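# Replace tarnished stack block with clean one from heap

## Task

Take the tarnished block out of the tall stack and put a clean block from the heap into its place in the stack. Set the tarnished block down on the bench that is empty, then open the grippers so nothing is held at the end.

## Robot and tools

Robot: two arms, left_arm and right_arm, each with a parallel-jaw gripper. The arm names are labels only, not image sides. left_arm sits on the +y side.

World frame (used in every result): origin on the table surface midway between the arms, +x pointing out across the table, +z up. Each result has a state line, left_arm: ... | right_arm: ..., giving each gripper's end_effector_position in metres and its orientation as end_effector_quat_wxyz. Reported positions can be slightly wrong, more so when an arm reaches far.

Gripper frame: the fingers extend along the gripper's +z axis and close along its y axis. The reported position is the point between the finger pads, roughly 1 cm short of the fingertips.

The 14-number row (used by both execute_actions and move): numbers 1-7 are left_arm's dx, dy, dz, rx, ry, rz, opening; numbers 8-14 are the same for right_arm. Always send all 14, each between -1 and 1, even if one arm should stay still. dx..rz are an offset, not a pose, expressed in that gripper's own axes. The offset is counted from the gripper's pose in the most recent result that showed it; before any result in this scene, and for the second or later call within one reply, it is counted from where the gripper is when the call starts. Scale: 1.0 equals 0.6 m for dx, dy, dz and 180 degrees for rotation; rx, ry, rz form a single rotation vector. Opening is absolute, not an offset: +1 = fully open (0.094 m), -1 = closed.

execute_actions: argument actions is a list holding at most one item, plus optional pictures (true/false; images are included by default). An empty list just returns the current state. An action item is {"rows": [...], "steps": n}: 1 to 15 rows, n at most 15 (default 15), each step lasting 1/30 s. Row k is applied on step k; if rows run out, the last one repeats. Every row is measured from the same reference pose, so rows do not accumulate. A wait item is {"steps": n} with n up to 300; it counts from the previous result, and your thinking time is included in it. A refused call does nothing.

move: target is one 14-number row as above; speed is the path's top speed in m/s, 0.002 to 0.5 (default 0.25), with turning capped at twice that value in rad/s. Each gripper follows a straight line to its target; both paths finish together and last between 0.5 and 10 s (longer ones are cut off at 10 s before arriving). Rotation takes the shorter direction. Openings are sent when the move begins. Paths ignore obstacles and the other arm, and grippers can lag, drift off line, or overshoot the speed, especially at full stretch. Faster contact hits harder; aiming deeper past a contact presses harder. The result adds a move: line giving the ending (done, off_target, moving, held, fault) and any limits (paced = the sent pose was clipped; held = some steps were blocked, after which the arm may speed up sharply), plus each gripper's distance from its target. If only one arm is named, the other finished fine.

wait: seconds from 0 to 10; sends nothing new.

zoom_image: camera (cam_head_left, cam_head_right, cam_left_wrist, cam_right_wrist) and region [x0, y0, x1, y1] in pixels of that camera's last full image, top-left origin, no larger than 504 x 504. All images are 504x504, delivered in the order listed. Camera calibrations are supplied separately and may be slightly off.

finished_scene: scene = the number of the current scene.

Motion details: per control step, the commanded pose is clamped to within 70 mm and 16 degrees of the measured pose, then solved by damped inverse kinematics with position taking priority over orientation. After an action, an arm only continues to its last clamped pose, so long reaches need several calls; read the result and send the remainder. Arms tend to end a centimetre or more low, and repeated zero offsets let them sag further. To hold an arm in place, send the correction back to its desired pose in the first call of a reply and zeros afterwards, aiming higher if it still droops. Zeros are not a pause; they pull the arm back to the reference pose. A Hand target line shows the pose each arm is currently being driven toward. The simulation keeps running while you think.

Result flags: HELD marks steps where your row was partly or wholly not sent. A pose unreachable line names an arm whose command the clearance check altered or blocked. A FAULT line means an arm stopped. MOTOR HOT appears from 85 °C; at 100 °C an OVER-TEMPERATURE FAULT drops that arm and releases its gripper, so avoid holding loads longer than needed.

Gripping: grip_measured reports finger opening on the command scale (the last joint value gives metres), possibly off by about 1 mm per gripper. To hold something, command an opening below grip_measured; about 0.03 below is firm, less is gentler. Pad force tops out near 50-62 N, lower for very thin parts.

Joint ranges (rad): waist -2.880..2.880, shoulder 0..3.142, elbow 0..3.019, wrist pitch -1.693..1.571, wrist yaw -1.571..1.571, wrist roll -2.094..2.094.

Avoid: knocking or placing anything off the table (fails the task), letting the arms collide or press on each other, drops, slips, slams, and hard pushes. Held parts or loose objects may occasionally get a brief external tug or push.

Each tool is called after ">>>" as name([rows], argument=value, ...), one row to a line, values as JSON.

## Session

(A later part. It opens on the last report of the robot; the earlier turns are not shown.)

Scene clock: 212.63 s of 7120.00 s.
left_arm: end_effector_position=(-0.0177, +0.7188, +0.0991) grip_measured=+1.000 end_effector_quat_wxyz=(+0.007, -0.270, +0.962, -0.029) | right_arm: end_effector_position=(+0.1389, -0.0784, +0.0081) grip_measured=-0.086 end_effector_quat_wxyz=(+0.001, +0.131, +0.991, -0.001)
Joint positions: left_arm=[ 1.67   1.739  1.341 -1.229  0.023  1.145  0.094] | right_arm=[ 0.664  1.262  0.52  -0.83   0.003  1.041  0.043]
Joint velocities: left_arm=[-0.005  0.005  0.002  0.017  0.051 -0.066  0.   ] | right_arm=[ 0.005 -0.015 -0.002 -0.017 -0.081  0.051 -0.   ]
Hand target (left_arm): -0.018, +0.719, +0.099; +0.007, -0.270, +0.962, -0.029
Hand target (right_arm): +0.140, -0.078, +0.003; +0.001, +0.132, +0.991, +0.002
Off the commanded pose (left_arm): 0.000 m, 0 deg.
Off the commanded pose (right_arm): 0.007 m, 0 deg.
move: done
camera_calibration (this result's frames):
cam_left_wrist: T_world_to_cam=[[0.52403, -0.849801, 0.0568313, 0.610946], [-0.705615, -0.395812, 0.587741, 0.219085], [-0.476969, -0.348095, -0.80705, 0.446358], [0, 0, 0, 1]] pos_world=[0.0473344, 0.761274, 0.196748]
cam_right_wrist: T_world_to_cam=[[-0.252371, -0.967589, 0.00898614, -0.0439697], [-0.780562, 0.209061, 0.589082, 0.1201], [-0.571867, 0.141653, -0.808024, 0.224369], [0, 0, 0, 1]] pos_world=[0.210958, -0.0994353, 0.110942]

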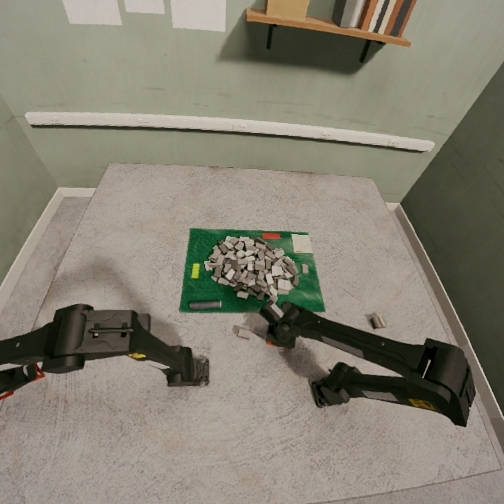

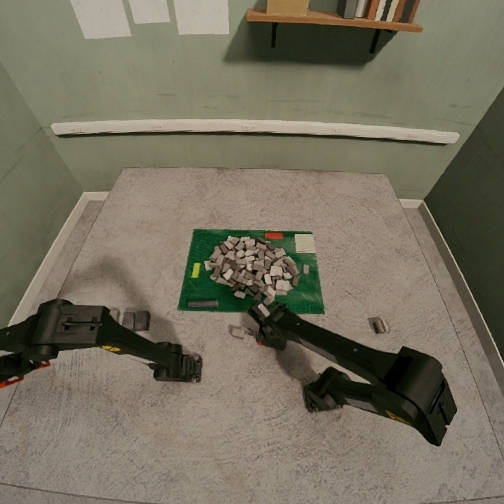

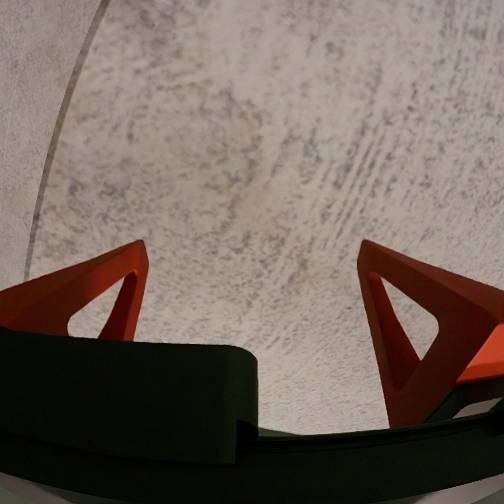

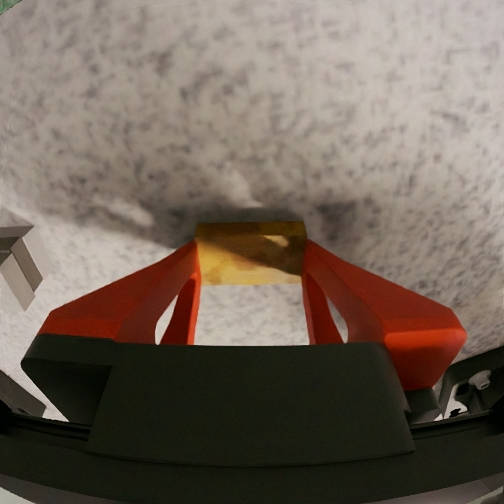

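>>> execute_actions([
  {"rows":[[0,0,0,0,0,0,1,0,0,0.008,0,0,0,0.3]],"steps":15},
], pictures=false)

>>> move(target=[0,0,0,0,0,0,1,-0.025,0.028,-0.17,-0.015,-0.012,0,0.3], speed=0.15)

>>> move(target=[0,0,0,0,0,0,1,-0.29,0.105,-0.07,-0.008,-0.018,-0.347,0.3])

Scene clock: 219.27 s of 7120.00 s.
left_arm: end_effector_position=(-0.0177, +0.7188, +0.0991) grip_measured=+1.000 end_effector_quat_wxyz=(+0.007, -0.270, +0.962, -0.029) | right_arm: end_effector_position=(+0.1384, -0.0788, +0.0070) grip_measured=+0.297 end_effector_quat_wxyz=(+0.000, +0.131, +0.991, -0.002)
Joint positions: left_arm=[ 1.67   1.739  1.341 -1.229  0.023  1.145  0.094] | right_arm=[ 0.664  1.264  0.518 -0.828  0.003  1.041  0.061]
Joint velocities: left_arm=[-0.005  0.005 -0.017 -0.017 -0.051 -0.007  0.   ] | right_arm=[ 0.005 -0.005  0.002 -0.017 -0.007 -0.037 -0.001]
Hand target (left_arm): -0.018, +0.719, +0.099; +0.007, -0.270, +0.962, -0.029
Hand target (right_arm): +0.139, -0.079, +0.003; +0.001, +0.131, +0.991, -0.001
Off the commanded pose (left_arm): 0.000 m, 0 deg.
Off the commanded pose (right_arm): 0.004 m, 0 deg.
Steps of this call (steps 1 to 90: nothing new was sent; then 3.13 s passed at rest; steps 91 to 105: all 15 steps of this action). Readings (end_effector_position):
91: left_arm (-0.0177, +0.7188, +0.0991) | right_arm (+0.1391, -0.0782, +0.0081)
92: left_arm (-0.0177, +0.7188, +0.0991) | right_arm (+0.1389, -0.0784, +0.0076)
94: left_arm (-0.0177, +0.7188, +0.0991) | right_arm (+0.1384, -0.0788, +0.0070)
98: left_arm (-0.0177, +0.7188, +0.0991) | right_arm (+0.1384, -0.0788, +0.0070)
105: the state above

Scene clock: 220.57 s of 7120.00 s.
left_arm: end_effector_position=(-0.0177, +0.7188, +0.0991) grip_measured=+1.000 end_effector_quat_wxyz=(+0.007, -0.270, +0.962, -0.029) | right_arm: end_effector_position=(+0.1437, -0.0759, +0.0870) grip_measured=+0.297 end_effector_quat_wxyz=(+0.006, +0.130, +0.991, +0.002)
Joint positions: left_arm=[ 1.67   1.739  1.341 -1.229  0.023  1.145  0.094] | right_arm=[ 0.66   1.102  0.652 -1.11   0.007  1.035  0.061]
Joint velocities: left_arm=[-0.015  0.005  0.007  0.012  0.022  0.037  0.   ] | right_arm=[ 0.005 -0.005 -0.002 -0.002  0.007 -0.007  0.001]
Hand target (left_arm): -0.018, +0.719, +0.099; +0.007, -0.270, +0.962, -0.029
Hand target (right_arm): +0.159, -0.066, +0.108; +0.022, +0.132, +0.991, +0.019
Off the commanded pose (left_arm): 0.000 m, 0 deg.
Off the commanded pose (right_arm): 0.028 m, 3 deg.
move: off_target (right_arm)
camera_calibration (this result's frames):
cam_left_wrist: T_world_to_cam=[[0.52403, -0.849801, 0.0568313, 0.610946], [-0.705615, -0.395812, 0.587741, 0.219085], [-0.476969, -0.348095, -0.80705, 0.446358], [0, 0, 0, 1]] pos_world=[0.0473344, 0.761274, 0.196748]
cam_right_wrist: T_world_to_cam=[[-0.250598, -0.96809, 0.0011746, -0.040659], [-0.787299, 0.204505, 0.581669, 0.0780294], [-0.563348, 0.14484, -0.813425, 0.290031], [0, 0, 0, 1]] pos_world=[0.214632, -0.0973272, 0.190579]

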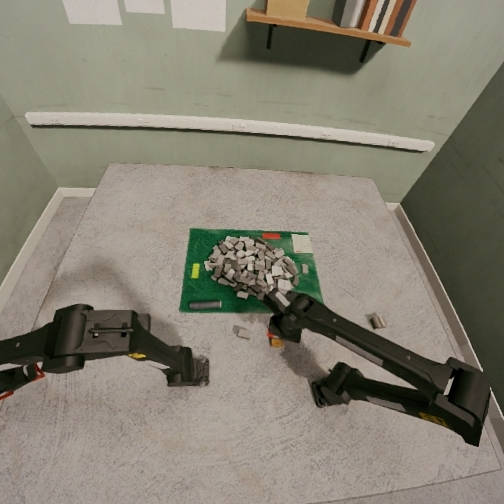

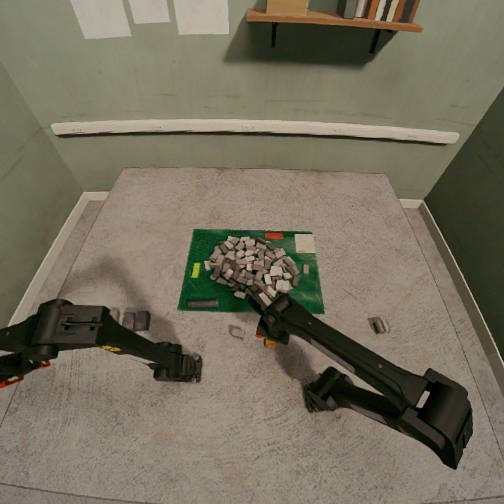

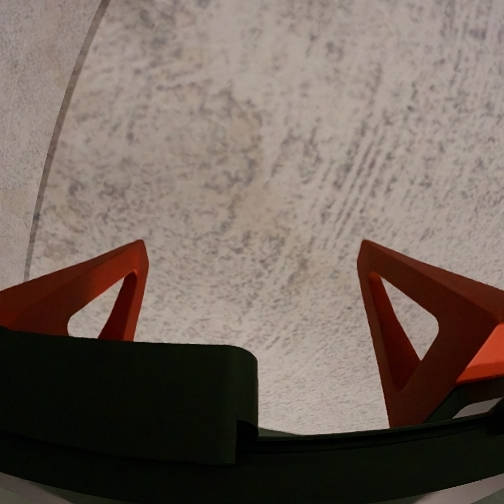

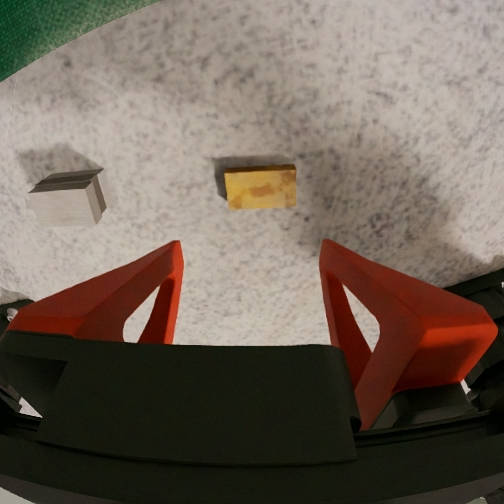

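Scene clock: 223.33 s of 7120.00 s.
left_arm: end_effector_position=(-0.0177, +0.7188, +0.0991) grip_measured=+1.000 end_effector_quat_wxyz=(+0.007, -0.270, +0.962, -0.029) | right_arm: end_effector_position=(+0.3073, -0.0659, +0.1108) grip_measured=+0.297 end_effector_quat_wxyz=(+0.015, -0.402, +0.916, +0.004)
Joint positions: left_arm=[ 1.67   1.739  1.341 -1.229  0.023  1.145  0.094] | right_arm=[ 0.381  1.445  1.019 -1.113 -0.006 -0.332  0.061]
Joint velocities: left_arm=[ 0.005 -0.015 -0.012 -0.007 -0.051 -0.095  0.   ] | right_arm=[-0.015 -0.005 -0.012 -0.012  0.081 -0.066 -0.001]
Hand target (left_arm): -0.018, +0.719, +0.099; +0.007, -0.270, +0.962, -0.029
Hand target (right_arm): +0.327, -0.059, +0.128; +0.033, -0.402, +0.915, +0.008
Off the commanded pose (left_arm): 0.000 m, 0 deg.
Off the commanded pose (right_arm): 0.029 m, 2 deg.
move: off_target (right_arm)
camera_calibration (this result's frames):
cam_left_wrist: T_world_to_cam=[[0.52403, -0.849801, 0.0568313, 0.610946], [-0.705615, -0.395812, 0.587741, 0.219085], [-0.476969, -0.348095, -0.80705, 0.446358], [0, 0, 0, 1]] pos_world=[0.0473344, 0.761274, 0.196748]
cam_right_wrist: T_world_to_cam=[[0.74096, -0.671457, 0.0111565, -0.276274], [-0.558601, -0.607031, 0.565224, 0.0690858], [-0.372751, -0.42504, -0.824862, 0.305293], [0, 0, 0, 1]] pos_world=[0.357098, -0.0138074, 0.215858]

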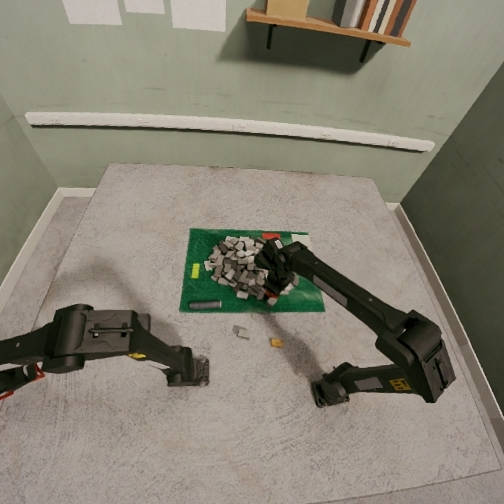

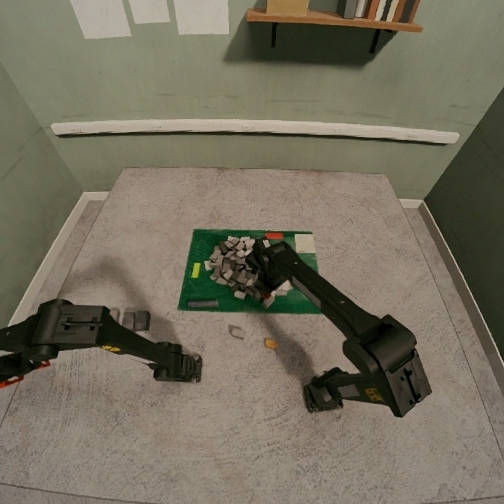

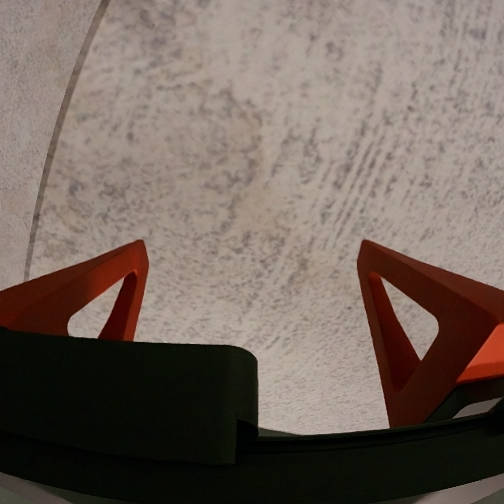

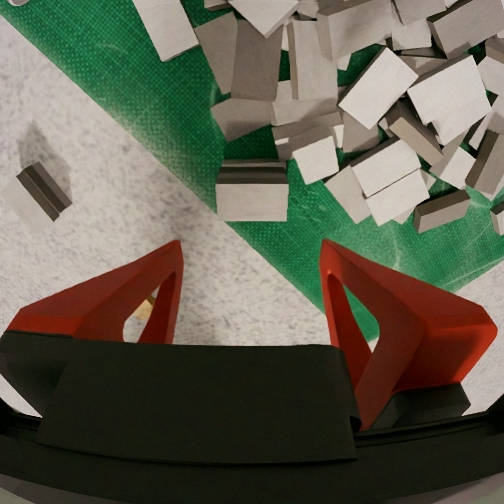

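>>> move(target=[0,0,0,0,0,0,1,0.01,0.002,0.172,-0.001,0.007,0,0.2], speed=0.08)

Scene clock: 230.77 s of 7120.00 s.
left_arm: end_effector_position=(-0.0177, +0.7188, +0.0991) grip_measured=+1.000 end_effector_quat_wxyz=(+0.007, -0.270, +0.962, -0.029) | right_arm: end_effector_position=(+0.3015, -0.0692, +0.0117) grip_measured=+0.203 end_effector_quat_wxyz=(-0.000, -0.403, +0.915, +0.003)
Joint positions: left_arm=[ 1.67   1.739  1.341 -1.229  0.023  1.145  0.094] | right_arm=[ 0.381  1.601  0.89  -0.859 -0.006 -0.335  0.057]
Joint velocities: left_arm=[-0.005 -0.005  0.012  0.007  0.051 -0.037  0.   ] | right_arm=[ 0.005  0.005 -0.017  0.002  0.022 -0.007 -0.   ]
Hand target (left_arm): -0.018, +0.719, +0.099; +0.007, -0.270, +0.962, -0.029
Hand target (right_arm): +0.303, -0.067, +0.008; +0.004, -0.402, +0.916, +0.001
Off the commanded pose (left_arm): 0.000 m, 0 deg.
Off the commanded pose (right_arm): 0.006 m, 1 deg.
After step 90, 2.80 s passed at rest.
move: done
camera_calibration (this result's frames):
cam_left_wrist: T_world_to_cam=[[0.52403, -0.849801, 0.0568313, 0.610946], [-0.705615, -0.395812, 0.587741, 0.219085], [-0.476969, -0.348095, -0.80705, 0.446358], [0, 0, 0, 1]] pos_world=[0.0473344, 0.761274, 0.196748]
cam_right_wrist: T_world_to_cam=[[0.743168, -0.669103, 0.00157963, -0.273458], [-0.5413, -0.599827, 0.589239, 0.114876], [-0.393314, -0.438759, -0.807957, 0.225015], [0, 0, 0, 1]] pos_world=[0.353909, -0.0153389, 0.114545]

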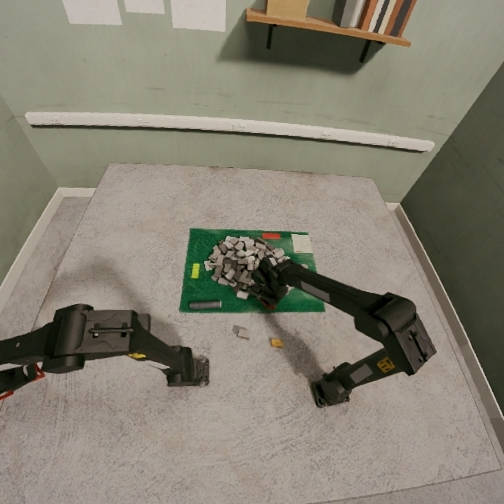

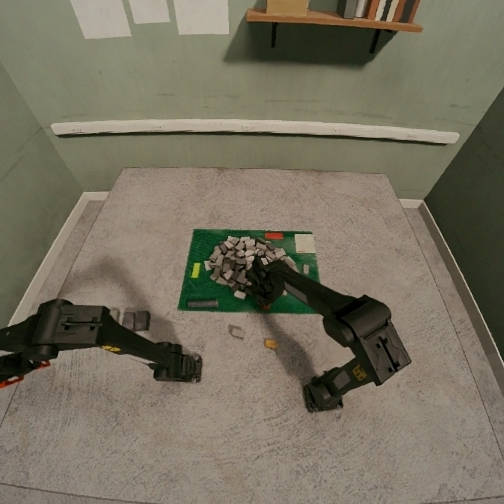

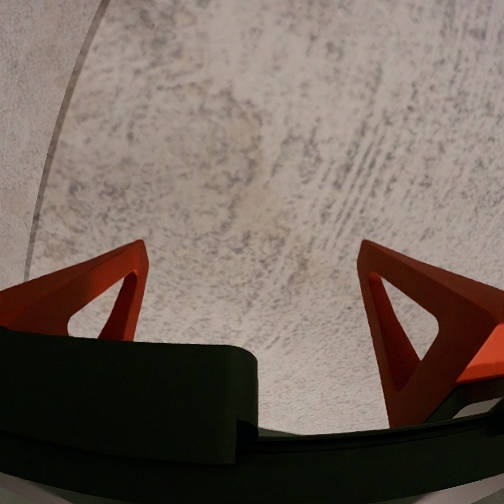

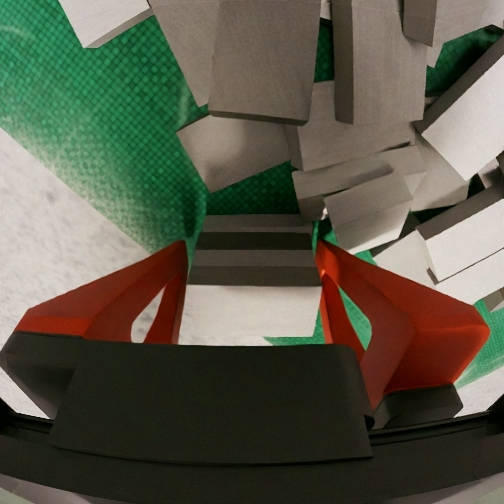

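>>> move(target=[0,0,0,0,0,0,1,-0.004,-0.004,0.012,0,0,0,0.15], speed=0.04)

>>> execute_actions([
  {"rows":[[0,0,0,0,0,0,1,0,0,0,0,0,0,-0.15]],"steps":15},
], pictures=false)

>>> move(target=[0,0,0,0,0,0,1,-0.03,-0.015,-0.17,0.011,-0.022,0,-0.15], speed=0.08)

Scene clock: 241.47 s of 7120.00 s.
left_arm: end_effector_position=(-0.0177, +0.7188, +0.0991) grip_measured=+1.000 end_effector_quat_wxyz=(+0.007, -0.270, +0.962, -0.029) | right_arm: end_effector_position=(+0.3005, -0.0697, +0.0082) grip_measured=+0.153 end_effector_quat_wxyz=(-0.005, -0.403, +0.915, +0.002)
Joint positions: left_arm=[ 1.67   1.739  1.341 -1.229  0.023  1.145  0.094] | right_arm=[ 0.381  1.611  0.89  -0.859 -0.006 -0.335  0.054]
Joint velocities: left_arm=[-0.015 -0.005 -0.022 -0.007 -0.081 -0.007  0.   ] | right_arm=[ 0.005 -0.005  0.007  0.007  0.037 -0.022  0.   ]
Hand target (left_arm): -0.018, +0.719, +0.099; +0.007, -0.270, +0.962, -0.029
Hand target (right_arm): +0.305, -0.069, +0.005; -0.000, -0.403, +0.915, +0.003
Off the commanded pose (left_arm): 0.000 m, 0 deg.
Off the commanded pose (right_arm): 0.006 m, 1 deg.
After step 90, 6.97 s passed at rest.
move: done
camera_calibration (this result's frames):
cam_left_wrist: T_world_to_cam=[[0.52403, -0.849801, 0.0568313, 0.610946], [-0.705615, -0.395812, 0.587741, 0.219085], [-0.476969, -0.348095, -0.80705, 0.446358], [0, 0, 0, 1]] pos_world=[0.0473344, 0.761274, 0.196748]
cam_right_wrist: T_world_to_cam=[[0.743168, -0.669103, -0.00162799, -0.273039], [-0.536324, -0.597142, 0.596472, 0.1147], [-0.400073, -0.442405, -0.802632, 0.223275], [0, 0, 0, 1]] pos_world=[0.353757, -0.0154209, 0.110348]

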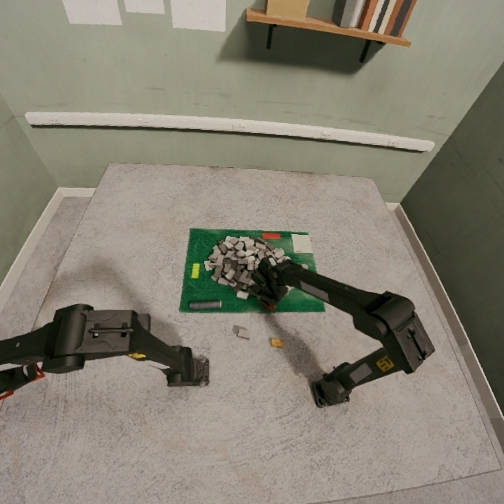

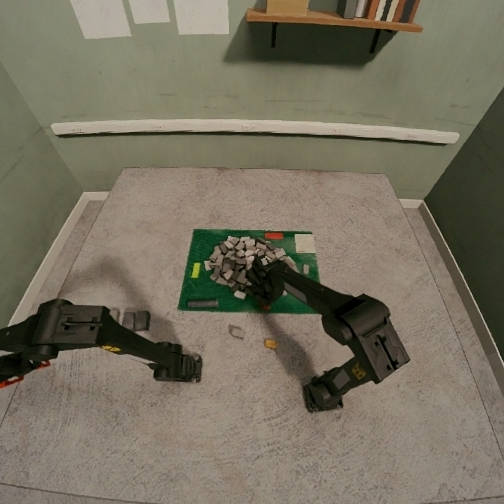

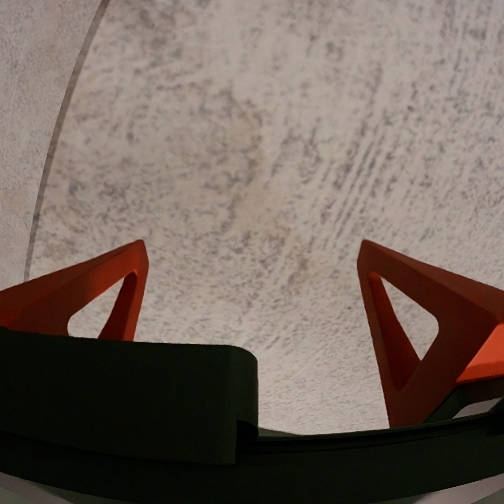

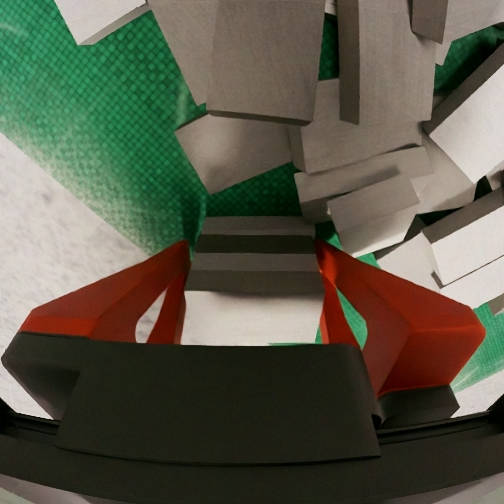

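Scene clock: 241.97 s of 7120.00 s.
left_arm: end_effector_position=(-0.0177, +0.7188, +0.0991) grip_measured=+1.000 end_effector_quat_wxyz=(+0.007, -0.270, +0.962, -0.029) | right_arm: end_effector_position=(+0.3005, -0.0698, +0.0082) grip_measured=-0.064 end_effector_quat_wxyz=(-0.005, -0.403, +0.915, +0.002)
Joint positions: left_arm=[ 1.67   1.739  1.341 -1.229  0.023  1.145  0.094] | right_arm=[ 0.381  1.611  0.89  -0.859 -0.005 -0.335  0.044]
Joint velocities: left_arm=[-0.005 -0.005 -0.007 -0.012  0.022 -0.051  0.   ] | right_arm=[ 0.005  0.005  0.002 -0.007 -0.051 -0.022 -0.   ]
Hand target (left_arm): -0.018, +0.719, +0.099; +0.007, -0.270, +0.962, -0.029
Hand target (right_arm): +0.300, -0.070, +0.008; -0.005, -0.403, +0.915, +0.002
Off the commanded pose (left_arm): 0.000 m, 0 deg.
Off the commanded pose (right_arm): 0.000 m, 0 deg.
Steps of this call (steps 1 to 15: all 15 steps of this action). Readings (end_effector_position):
1: left_arm (-0.0177, +0.7188, +0.0991) | right_arm (+0.3006, -0.0699, +0.0082)
2: left_arm (-0.0177, +0.7188, +0.0991) | right_arm (+0.3005, -0.0698, +0.0082)
4: left_arm (-0.0177, +0.7188, +0.0991) | right_arm (+0.3005, -0.0698, +0.0082)
8: left_arm (-0.0177, +0.7188, +0.0991) | right_arm (+0.3005, -0.0698, +0.0082)
15: the state above

Scene clock: 243.83 s of 7120.00 s.
left_arm: end_effector_position=(-0.0177, +0.7188, +0.0991) grip_measured=+1.000 end_effector_quat_wxyz=(+0.007, -0.270, +0.962, -0.029) | right_arm: end_effector_position=(+0.2940, -0.0743, +0.0728) grip_measured=-0.064 end_effector_quat_wxyz=(-0.011, -0.403, +0.915, -0.001)
Joint positions: left_arm=[ 1.67   1.739  1.341 -1.229  0.023  1.145  0.094] | right_arm=[ 0.381  1.488  0.953 -1.057  0.    -0.335  0.044]
Joint velocities: left_arm=[-0.005 -0.015  0.002 -0.002  0.081 -0.007  0.   ] | right_arm=[-0.015 -0.024  0.002 -0.022  0.022 -0.022 -0.   ]
Hand target (left_arm): -0.018, +0.719, +0.099; +0.007, -0.270, +0.962, -0.029
Hand target (right_arm): +0.320, -0.064, +0.109; +0.034, -0.402, +0.915, +0.001
Off the commanded pose (left_arm): 0.000 m, 0 deg.
Off the commanded pose (right_arm): 0.047 m, 5 deg.
move: off_target (right_arm)
camera_calibration (this result's frames):
cam_left_wrist: T_world_to_cam=[[0.52403, -0.849801, 0.0568313, 0.610946], [-0.705615, -0.395812, 0.587741, 0.219085], [-0.476969, -0.348095, -0.80705, 0.446358], [0, 0, 0, 1]] pos_world=[0.0473344, 0.761274, 0.196748]
cam_right_wrist: T_world_to_cam=[[0.742965, -0.669331, -0.000338219, -0.271241], [-0.531667, -0.590464, 0.607192, 0.0682589], [-0.406612, -0.450942, -0.794555, 0.271153], [0, 0, 0, 1]] pos_world=[0.348067, -0.0189711, 0.173908]

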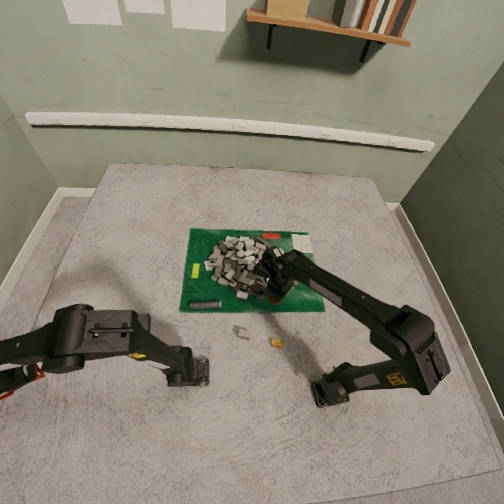

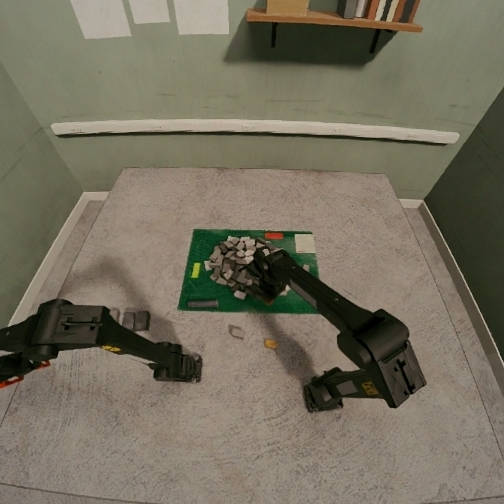

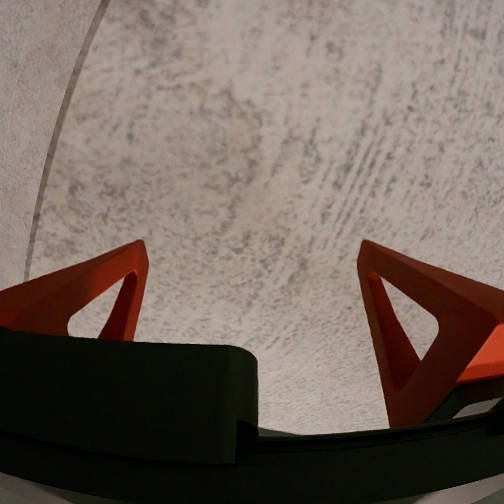

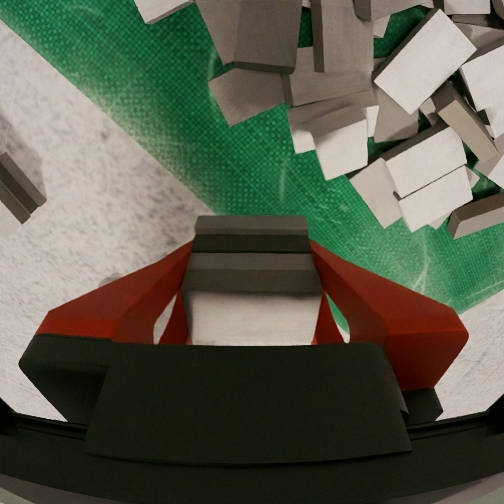

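>>> move(target=[0,0,0,0,0,0,1,-0.015,0.291,-0.01,-0.005,-0.01,0.347,-0.15], speed=0.15)

Scene clock: 251.23 s of 7120.00 s.
left_arm: end_effector_position=(-0.0177, +0.7188, +0.0991) grip_measured=+1.000 end_effector_quat_wxyz=(+0.007, -0.270, +0.962, -0.029) | right_arm: end_effector_position=(+0.1661, +0.0376, +0.0659) grip_measured=-0.065 end_effector_quat_wxyz=(-0.012, +0.129, +0.991, -0.020)
Joint positions: left_arm=[ 1.67   1.739  1.341 -1.229  0.023  1.145  0.094] | right_arm=[ 0.839  1.458  0.898 -1.057 -0.003  1.211  0.044]
Joint velocities: left_arm=[-0.015 -0.005 -0.012 -0.017 -0.007 -0.022  0.   ] | right_arm=[-0.005 -0.005 -0.022  0.007 -0.007  0.022 -0.   ]
Hand target (left_arm): -0.018, +0.719, +0.099; +0.007, -0.270, +0.962, -0.029
Hand target (right_arm): +0.171, +0.049, +0.082; +0.005, +0.130, +0.991, +0.008
Off the commanded pose (left_arm): 0.000 m, 0 deg.
Off the commanded pose (right_arm): 0.020 m, 3 deg.
After step 90, 0.27 s passed at rest.
move: off_target (right_arm)
camera_calibration (this result's frames):
cam_left_wrist: T_world_to_cam=[[0.52403, -0.849801, 0.0568313, 0.610946], [-0.705615, -0.395812, 0.587741, 0.219085], [-0.476969, -0.348095, -0.80705, 0.446358], [0, 0, 0, 1]] pos_world=[0.0473344, 0.761274, 0.196748]
cam_right_wrist: T_world_to_cam=[[-0.247183, -0.967741, 0.0487604, 0.0711045], [-0.763035, 0.225419, 0.605776, 0.0783568], [-0.597226, 0.112532, -0.79414, 0.274657], [0, 0, 0, 1]] pos_world=[0.241397, 0.0202399, 0.167182]

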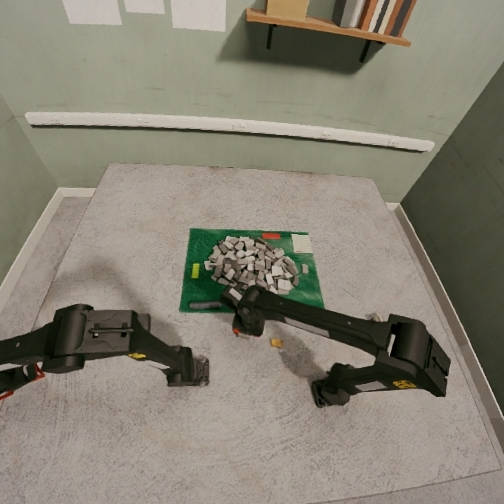

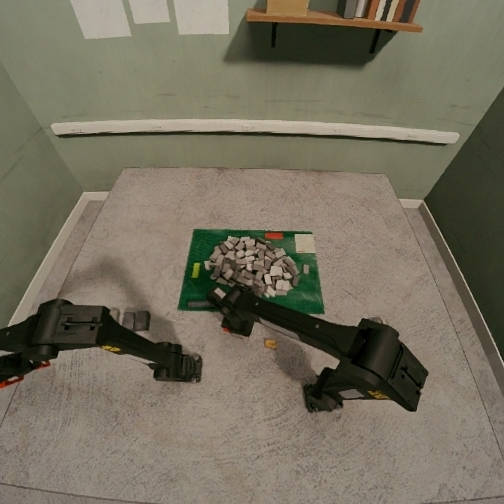

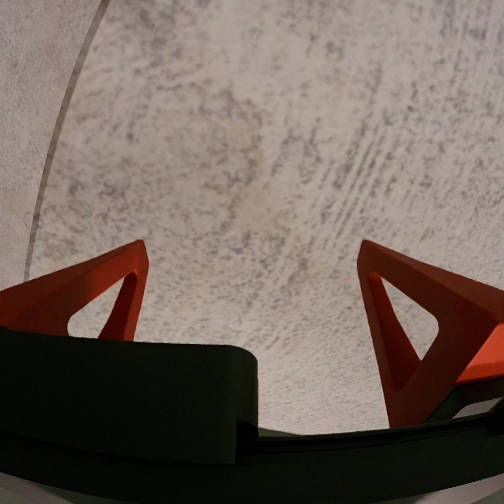

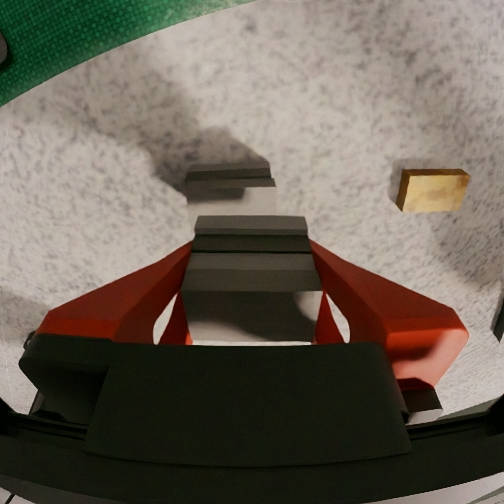

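>>> move(target=[0,0,0,0,0,0,1,-0.004,0.02,0.032,-0.017,-0.007,0,-0.15], speed=0.04)

>>> zoom_image(camera="cam_right_wrist", region=[150,140,350,340])

Scene clock: 257.87 s of 7120.00 s.
left_arm: end_effector_position=(-0.0177, +0.7188, +0.0991) grip_measured=+1.000 end_effector_quat_wxyz=(+0.007, -0.270, +0.962, -0.029) | right_arm: end_effector_position=(+0.1688, +0.0413, +0.0440) grip_measured=-0.065 end_effector_quat_wxyz=(-0.004, +0.130, +0.991, -0.005)
Joint positions: left_arm=[ 1.67   1.739  1.341 -1.229  0.023  1.145  0.094] | right_arm=[ 0.839  1.485  0.859 -0.957 -0.003  1.214  0.044]
Joint velocities: left_arm=[-0.005 -0.005 -0.002  0.002 -0.066  0.037  0.   ] | right_arm=[-0.015  0.005 -0.012 -0.002 -0.022  0.007 -0.   ]
Hand target (left_arm): -0.018, +0.719, +0.099; +0.007, -0.270, +0.962, -0.029
Hand target (right_arm): +0.170, +0.048, +0.046; +0.002, +0.129, +0.992, +0.005
Off the commanded pose (left_arm): 0.000 m, 0 deg.
Off the commanded pose (right_arm): 0.007 m, 1 deg.
After step 90, 2.60 s passed at rest.
move: done
camera_calibration (this result's frames):
cam_left_wrist: T_world_to_cam=[[0.52403, -0.849801, 0.0568313, 0.610946], [-0.705615, -0.395812, 0.587741, 0.219085], [-0.476969, -0.348095, -0.80705, 0.446358], [0, 0, 0, 1]] pos_world=[0.0473344, 0.761274, 0.196748]
cam_right_wrist: T_world_to_cam=[[-0.250791, -0.967894, 0.0169025, 0.0784474], [-0.774559, 0.211108, 0.596231, 0.0958493], [-0.580657, 0.136438, -0.802635, 0.255016], [0, 0, 0, 1]] pos_world=[0.241992, 0.0209003, 0.146211]

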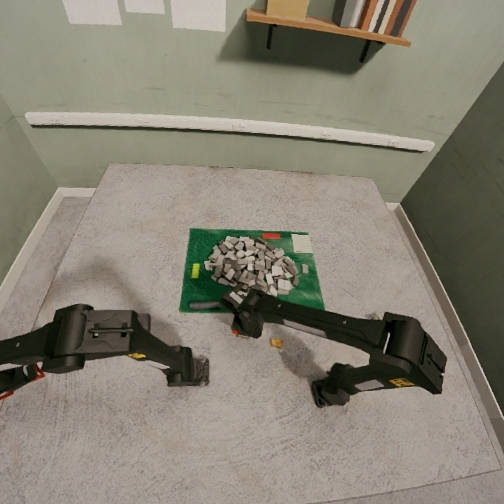

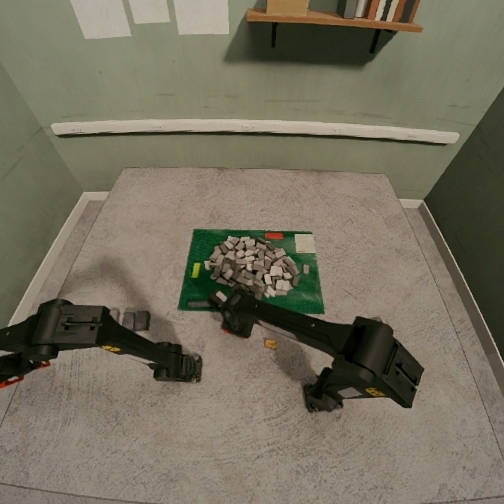

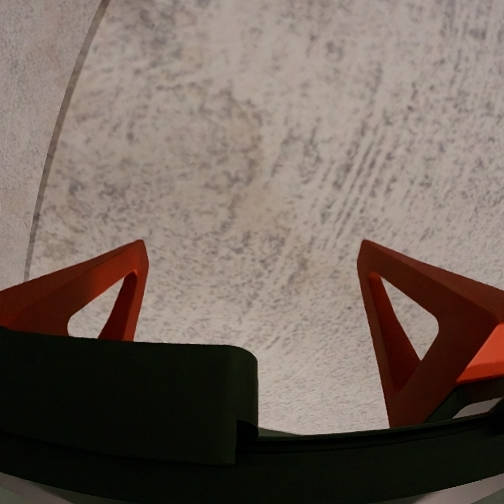

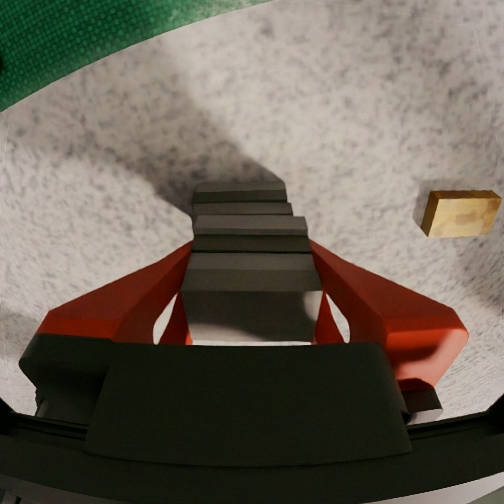

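Region (150, 140, 350, 340) of cam_right_wrist's 504x504 image, scaled by 2.520, with more detail than that image has.

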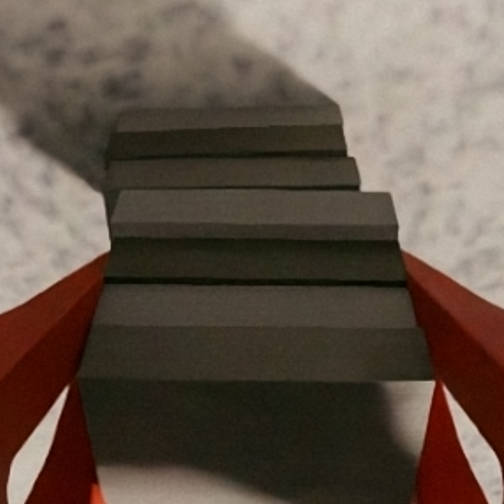

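>>> move(target=[0,0,0,0,0,0,1,0.002,0.014,0.003,-0.007,-0.003,0,-0.15], speed=0.03)

>>> zoom_image(camera="cam_right_wrist", region=[150,140,350,340])

Scene clock: 263.23 s of 7120.00 s.
left_arm: end_effector_position=(-0.0177, +0.7188, +0.0991) grip_measured=+1.000 end_effector_quat_wxyz=(+0.007, -0.270, +0.962, -0.029) | right_arm: end_effector_position=(+0.1702, +0.0432, +0.0412) grip_measured=-0.065 end_effector_quat_wxyz=(-0.003, +0.132, +0.991, -0.003)
Joint positions: left_arm=[ 1.67   1.739  1.341 -1.229  0.023  1.145  0.094] | right_arm=[ 0.839  1.493  0.859 -0.944 -0.003  1.217  0.044]
Joint velocities: left_arm=[-0.005 -0.005 -0.002  0.002 -0.007 -0.037  0.   ] | right_arm=[-0.015 -0.015 -0.012  0.007 -0.037  0.095  0.   ]
Hand target (left_arm): -0.018, +0.719, +0.099; +0.007, -0.270, +0.962, -0.029
Hand target (right_arm): +0.170, +0.050, +0.042; +0.002, +0.131, +0.991, +0.006
Off the commanded pose (left_arm): 0.000 m, 0 deg.
Off the commanded pose (right_arm): 0.007 m, 1 deg.
After step 90, 1.67 s passed at rest.
move: done
camera_calibration (this result's frames):
cam_left_wrist: T_world_to_cam=[[0.52403, -0.849801, 0.0568313, 0.610946], [-0.705615, -0.395812, 0.587741, 0.219085], [-0.476969, -0.348095, -0.80705, 0.446358], [0, 0, 0, 1]] pos_world=[0.0473344, 0.761274, 0.196748]
cam_right_wrist: T_world_to_cam=[[-0.253783, -0.967178, 0.0126426, 0.0813813], [-0.775506, 0.211266, 0.594943, 0.0983754], [-0.578087, 0.141182, -0.803669, 0.252725], [0, 0, 0, 1]] pos_world=[0.243041, 0.0222465, 0.143551]

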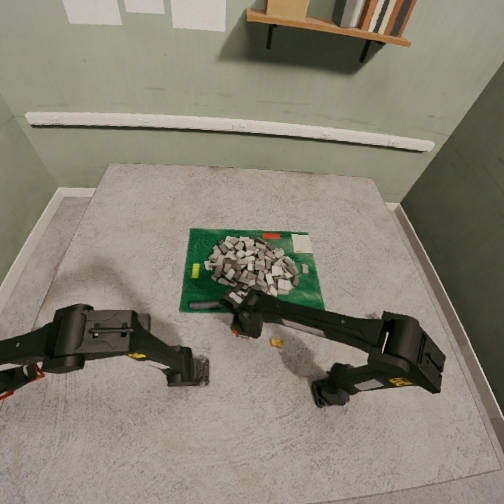

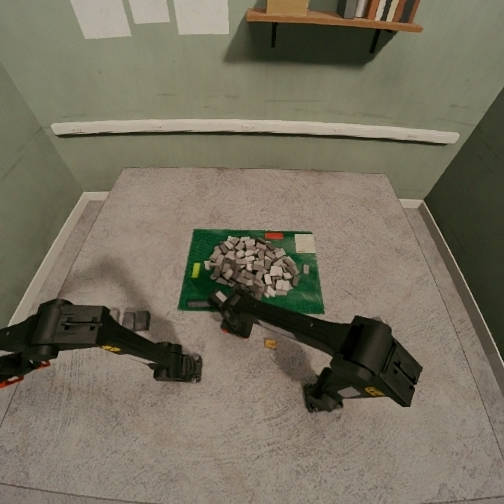

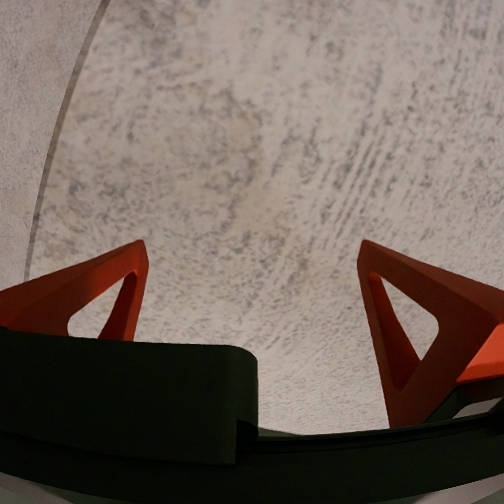

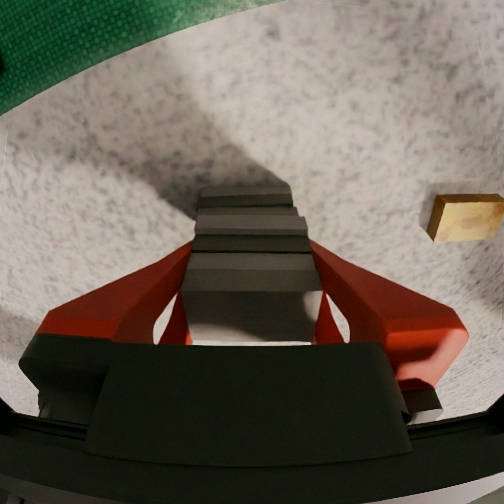

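Region (150, 140, 350, 340) of cam_right_wrist's 504x504 image, scaled by 2.520, with more detail than that image has.

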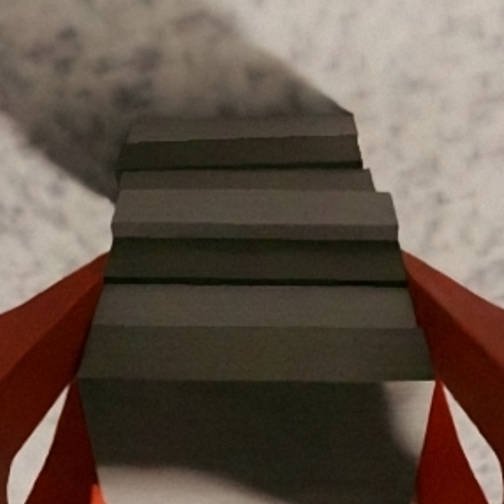

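A small waist correction is still needed (+x, +y locally), with a slight yaw fix.

>>> move(target=[0,0,0,0,0,0,1,0.011,0.007,0,0,0,-0.008,-0.15], speed=0.03)

>>> zoom_image(camera="cam_right_wrist", region=[150,140,350,340])

Scene clock: 268.37 s of 7120.00 s.
left_arm: end_effector_position=(-0.0177, +0.7188, +0.0991) grip_measured=+1.000 end_effector_quat_wxyz=(+0.007, -0.270, +0.962, -0.029) | right_arm: end_effector_position=(+0.1671, +0.0451, +0.0403) grip_measured=-0.065 end_effector_quat_wxyz=(-0.004, +0.127, +0.992, -0.004)
Joint positions: left_arm=[ 1.67   1.739  1.341 -1.229  0.023  1.145  0.094] | right_arm=[ 0.849  1.495  0.859 -0.944 -0.003  1.218  0.044]
Joint velocities: left_arm=[-0.005 -0.005 -0.002  0.007 -0.066  0.037  0.   ] | right_arm=[-0.005 -0.005 -0.012 -0.002 -0.066  0.007 -0.001]
Hand target (left_arm): -0.018, +0.719, +0.099; +0.007, -0.270, +0.962, -0.029
Hand target (right_arm): +0.165, +0.049, +0.041; -0.003, +0.119, +0.993, -0.002
Off the commanded pose (left_arm): 0.000 m, 0 deg.
Off the commanded pose (right_arm): 0.005 m, 1 deg.
After step 90, 1.40 s passed at rest.
move: done
camera_calibration (this result's frames):
cam_left_wrist: T_world_to_cam=[[0.52403, -0.849801, 0.0568313, 0.610946], [-0.705615, -0.395812, 0.587741, 0.219085], [-0.476969, -0.348095, -0.80705, 0.446358], [0, 0, 0, 1]] pos_world=[0.0473344, 0.761274, 0.196748]
cam_right_wrist: T_world_to_cam=[[-0.244527, -0.969524, 0.0151423, 0.080893], [-0.776578, 0.205167, 0.595679, 0.0965385], [-0.580632, 0.1339, -0.80308, 0.250655], [0, 0, 0, 1]] pos_world=[0.240289, 0.0250584, 0.142565]

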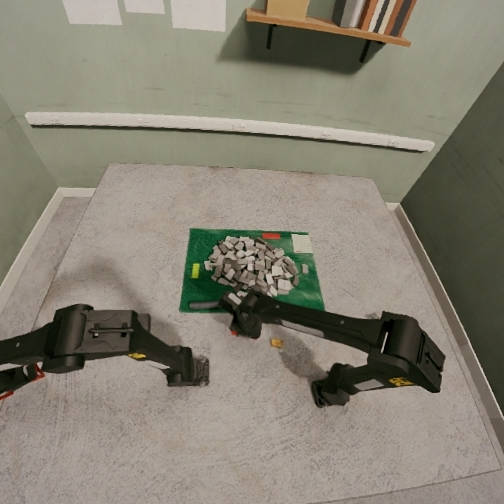

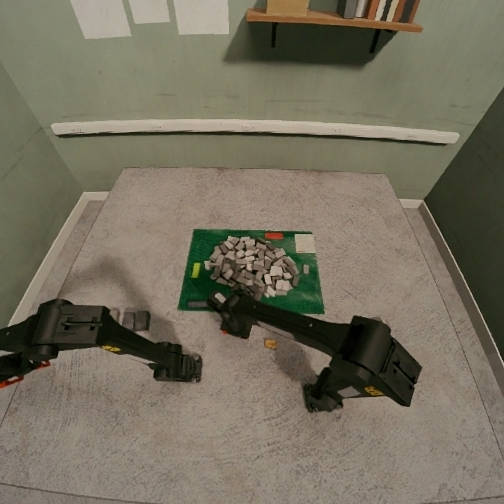

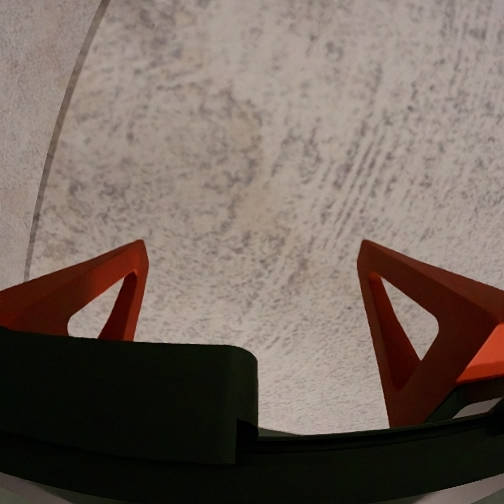

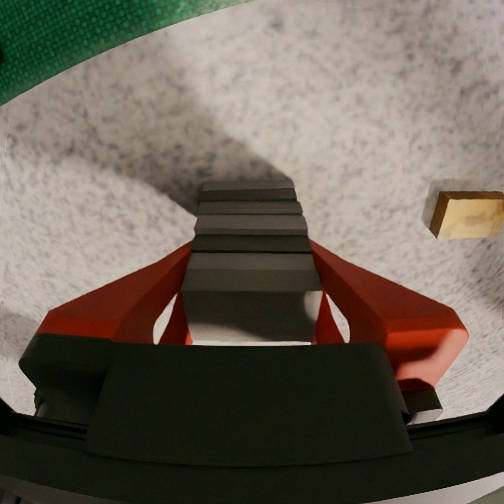

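Region (150, 140, 350, 340) of cam_right_wrist's 504x504 image, scaled by 2.520, with more detail than that image has.

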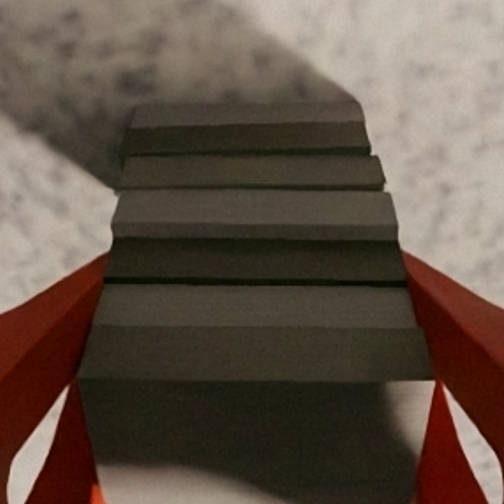

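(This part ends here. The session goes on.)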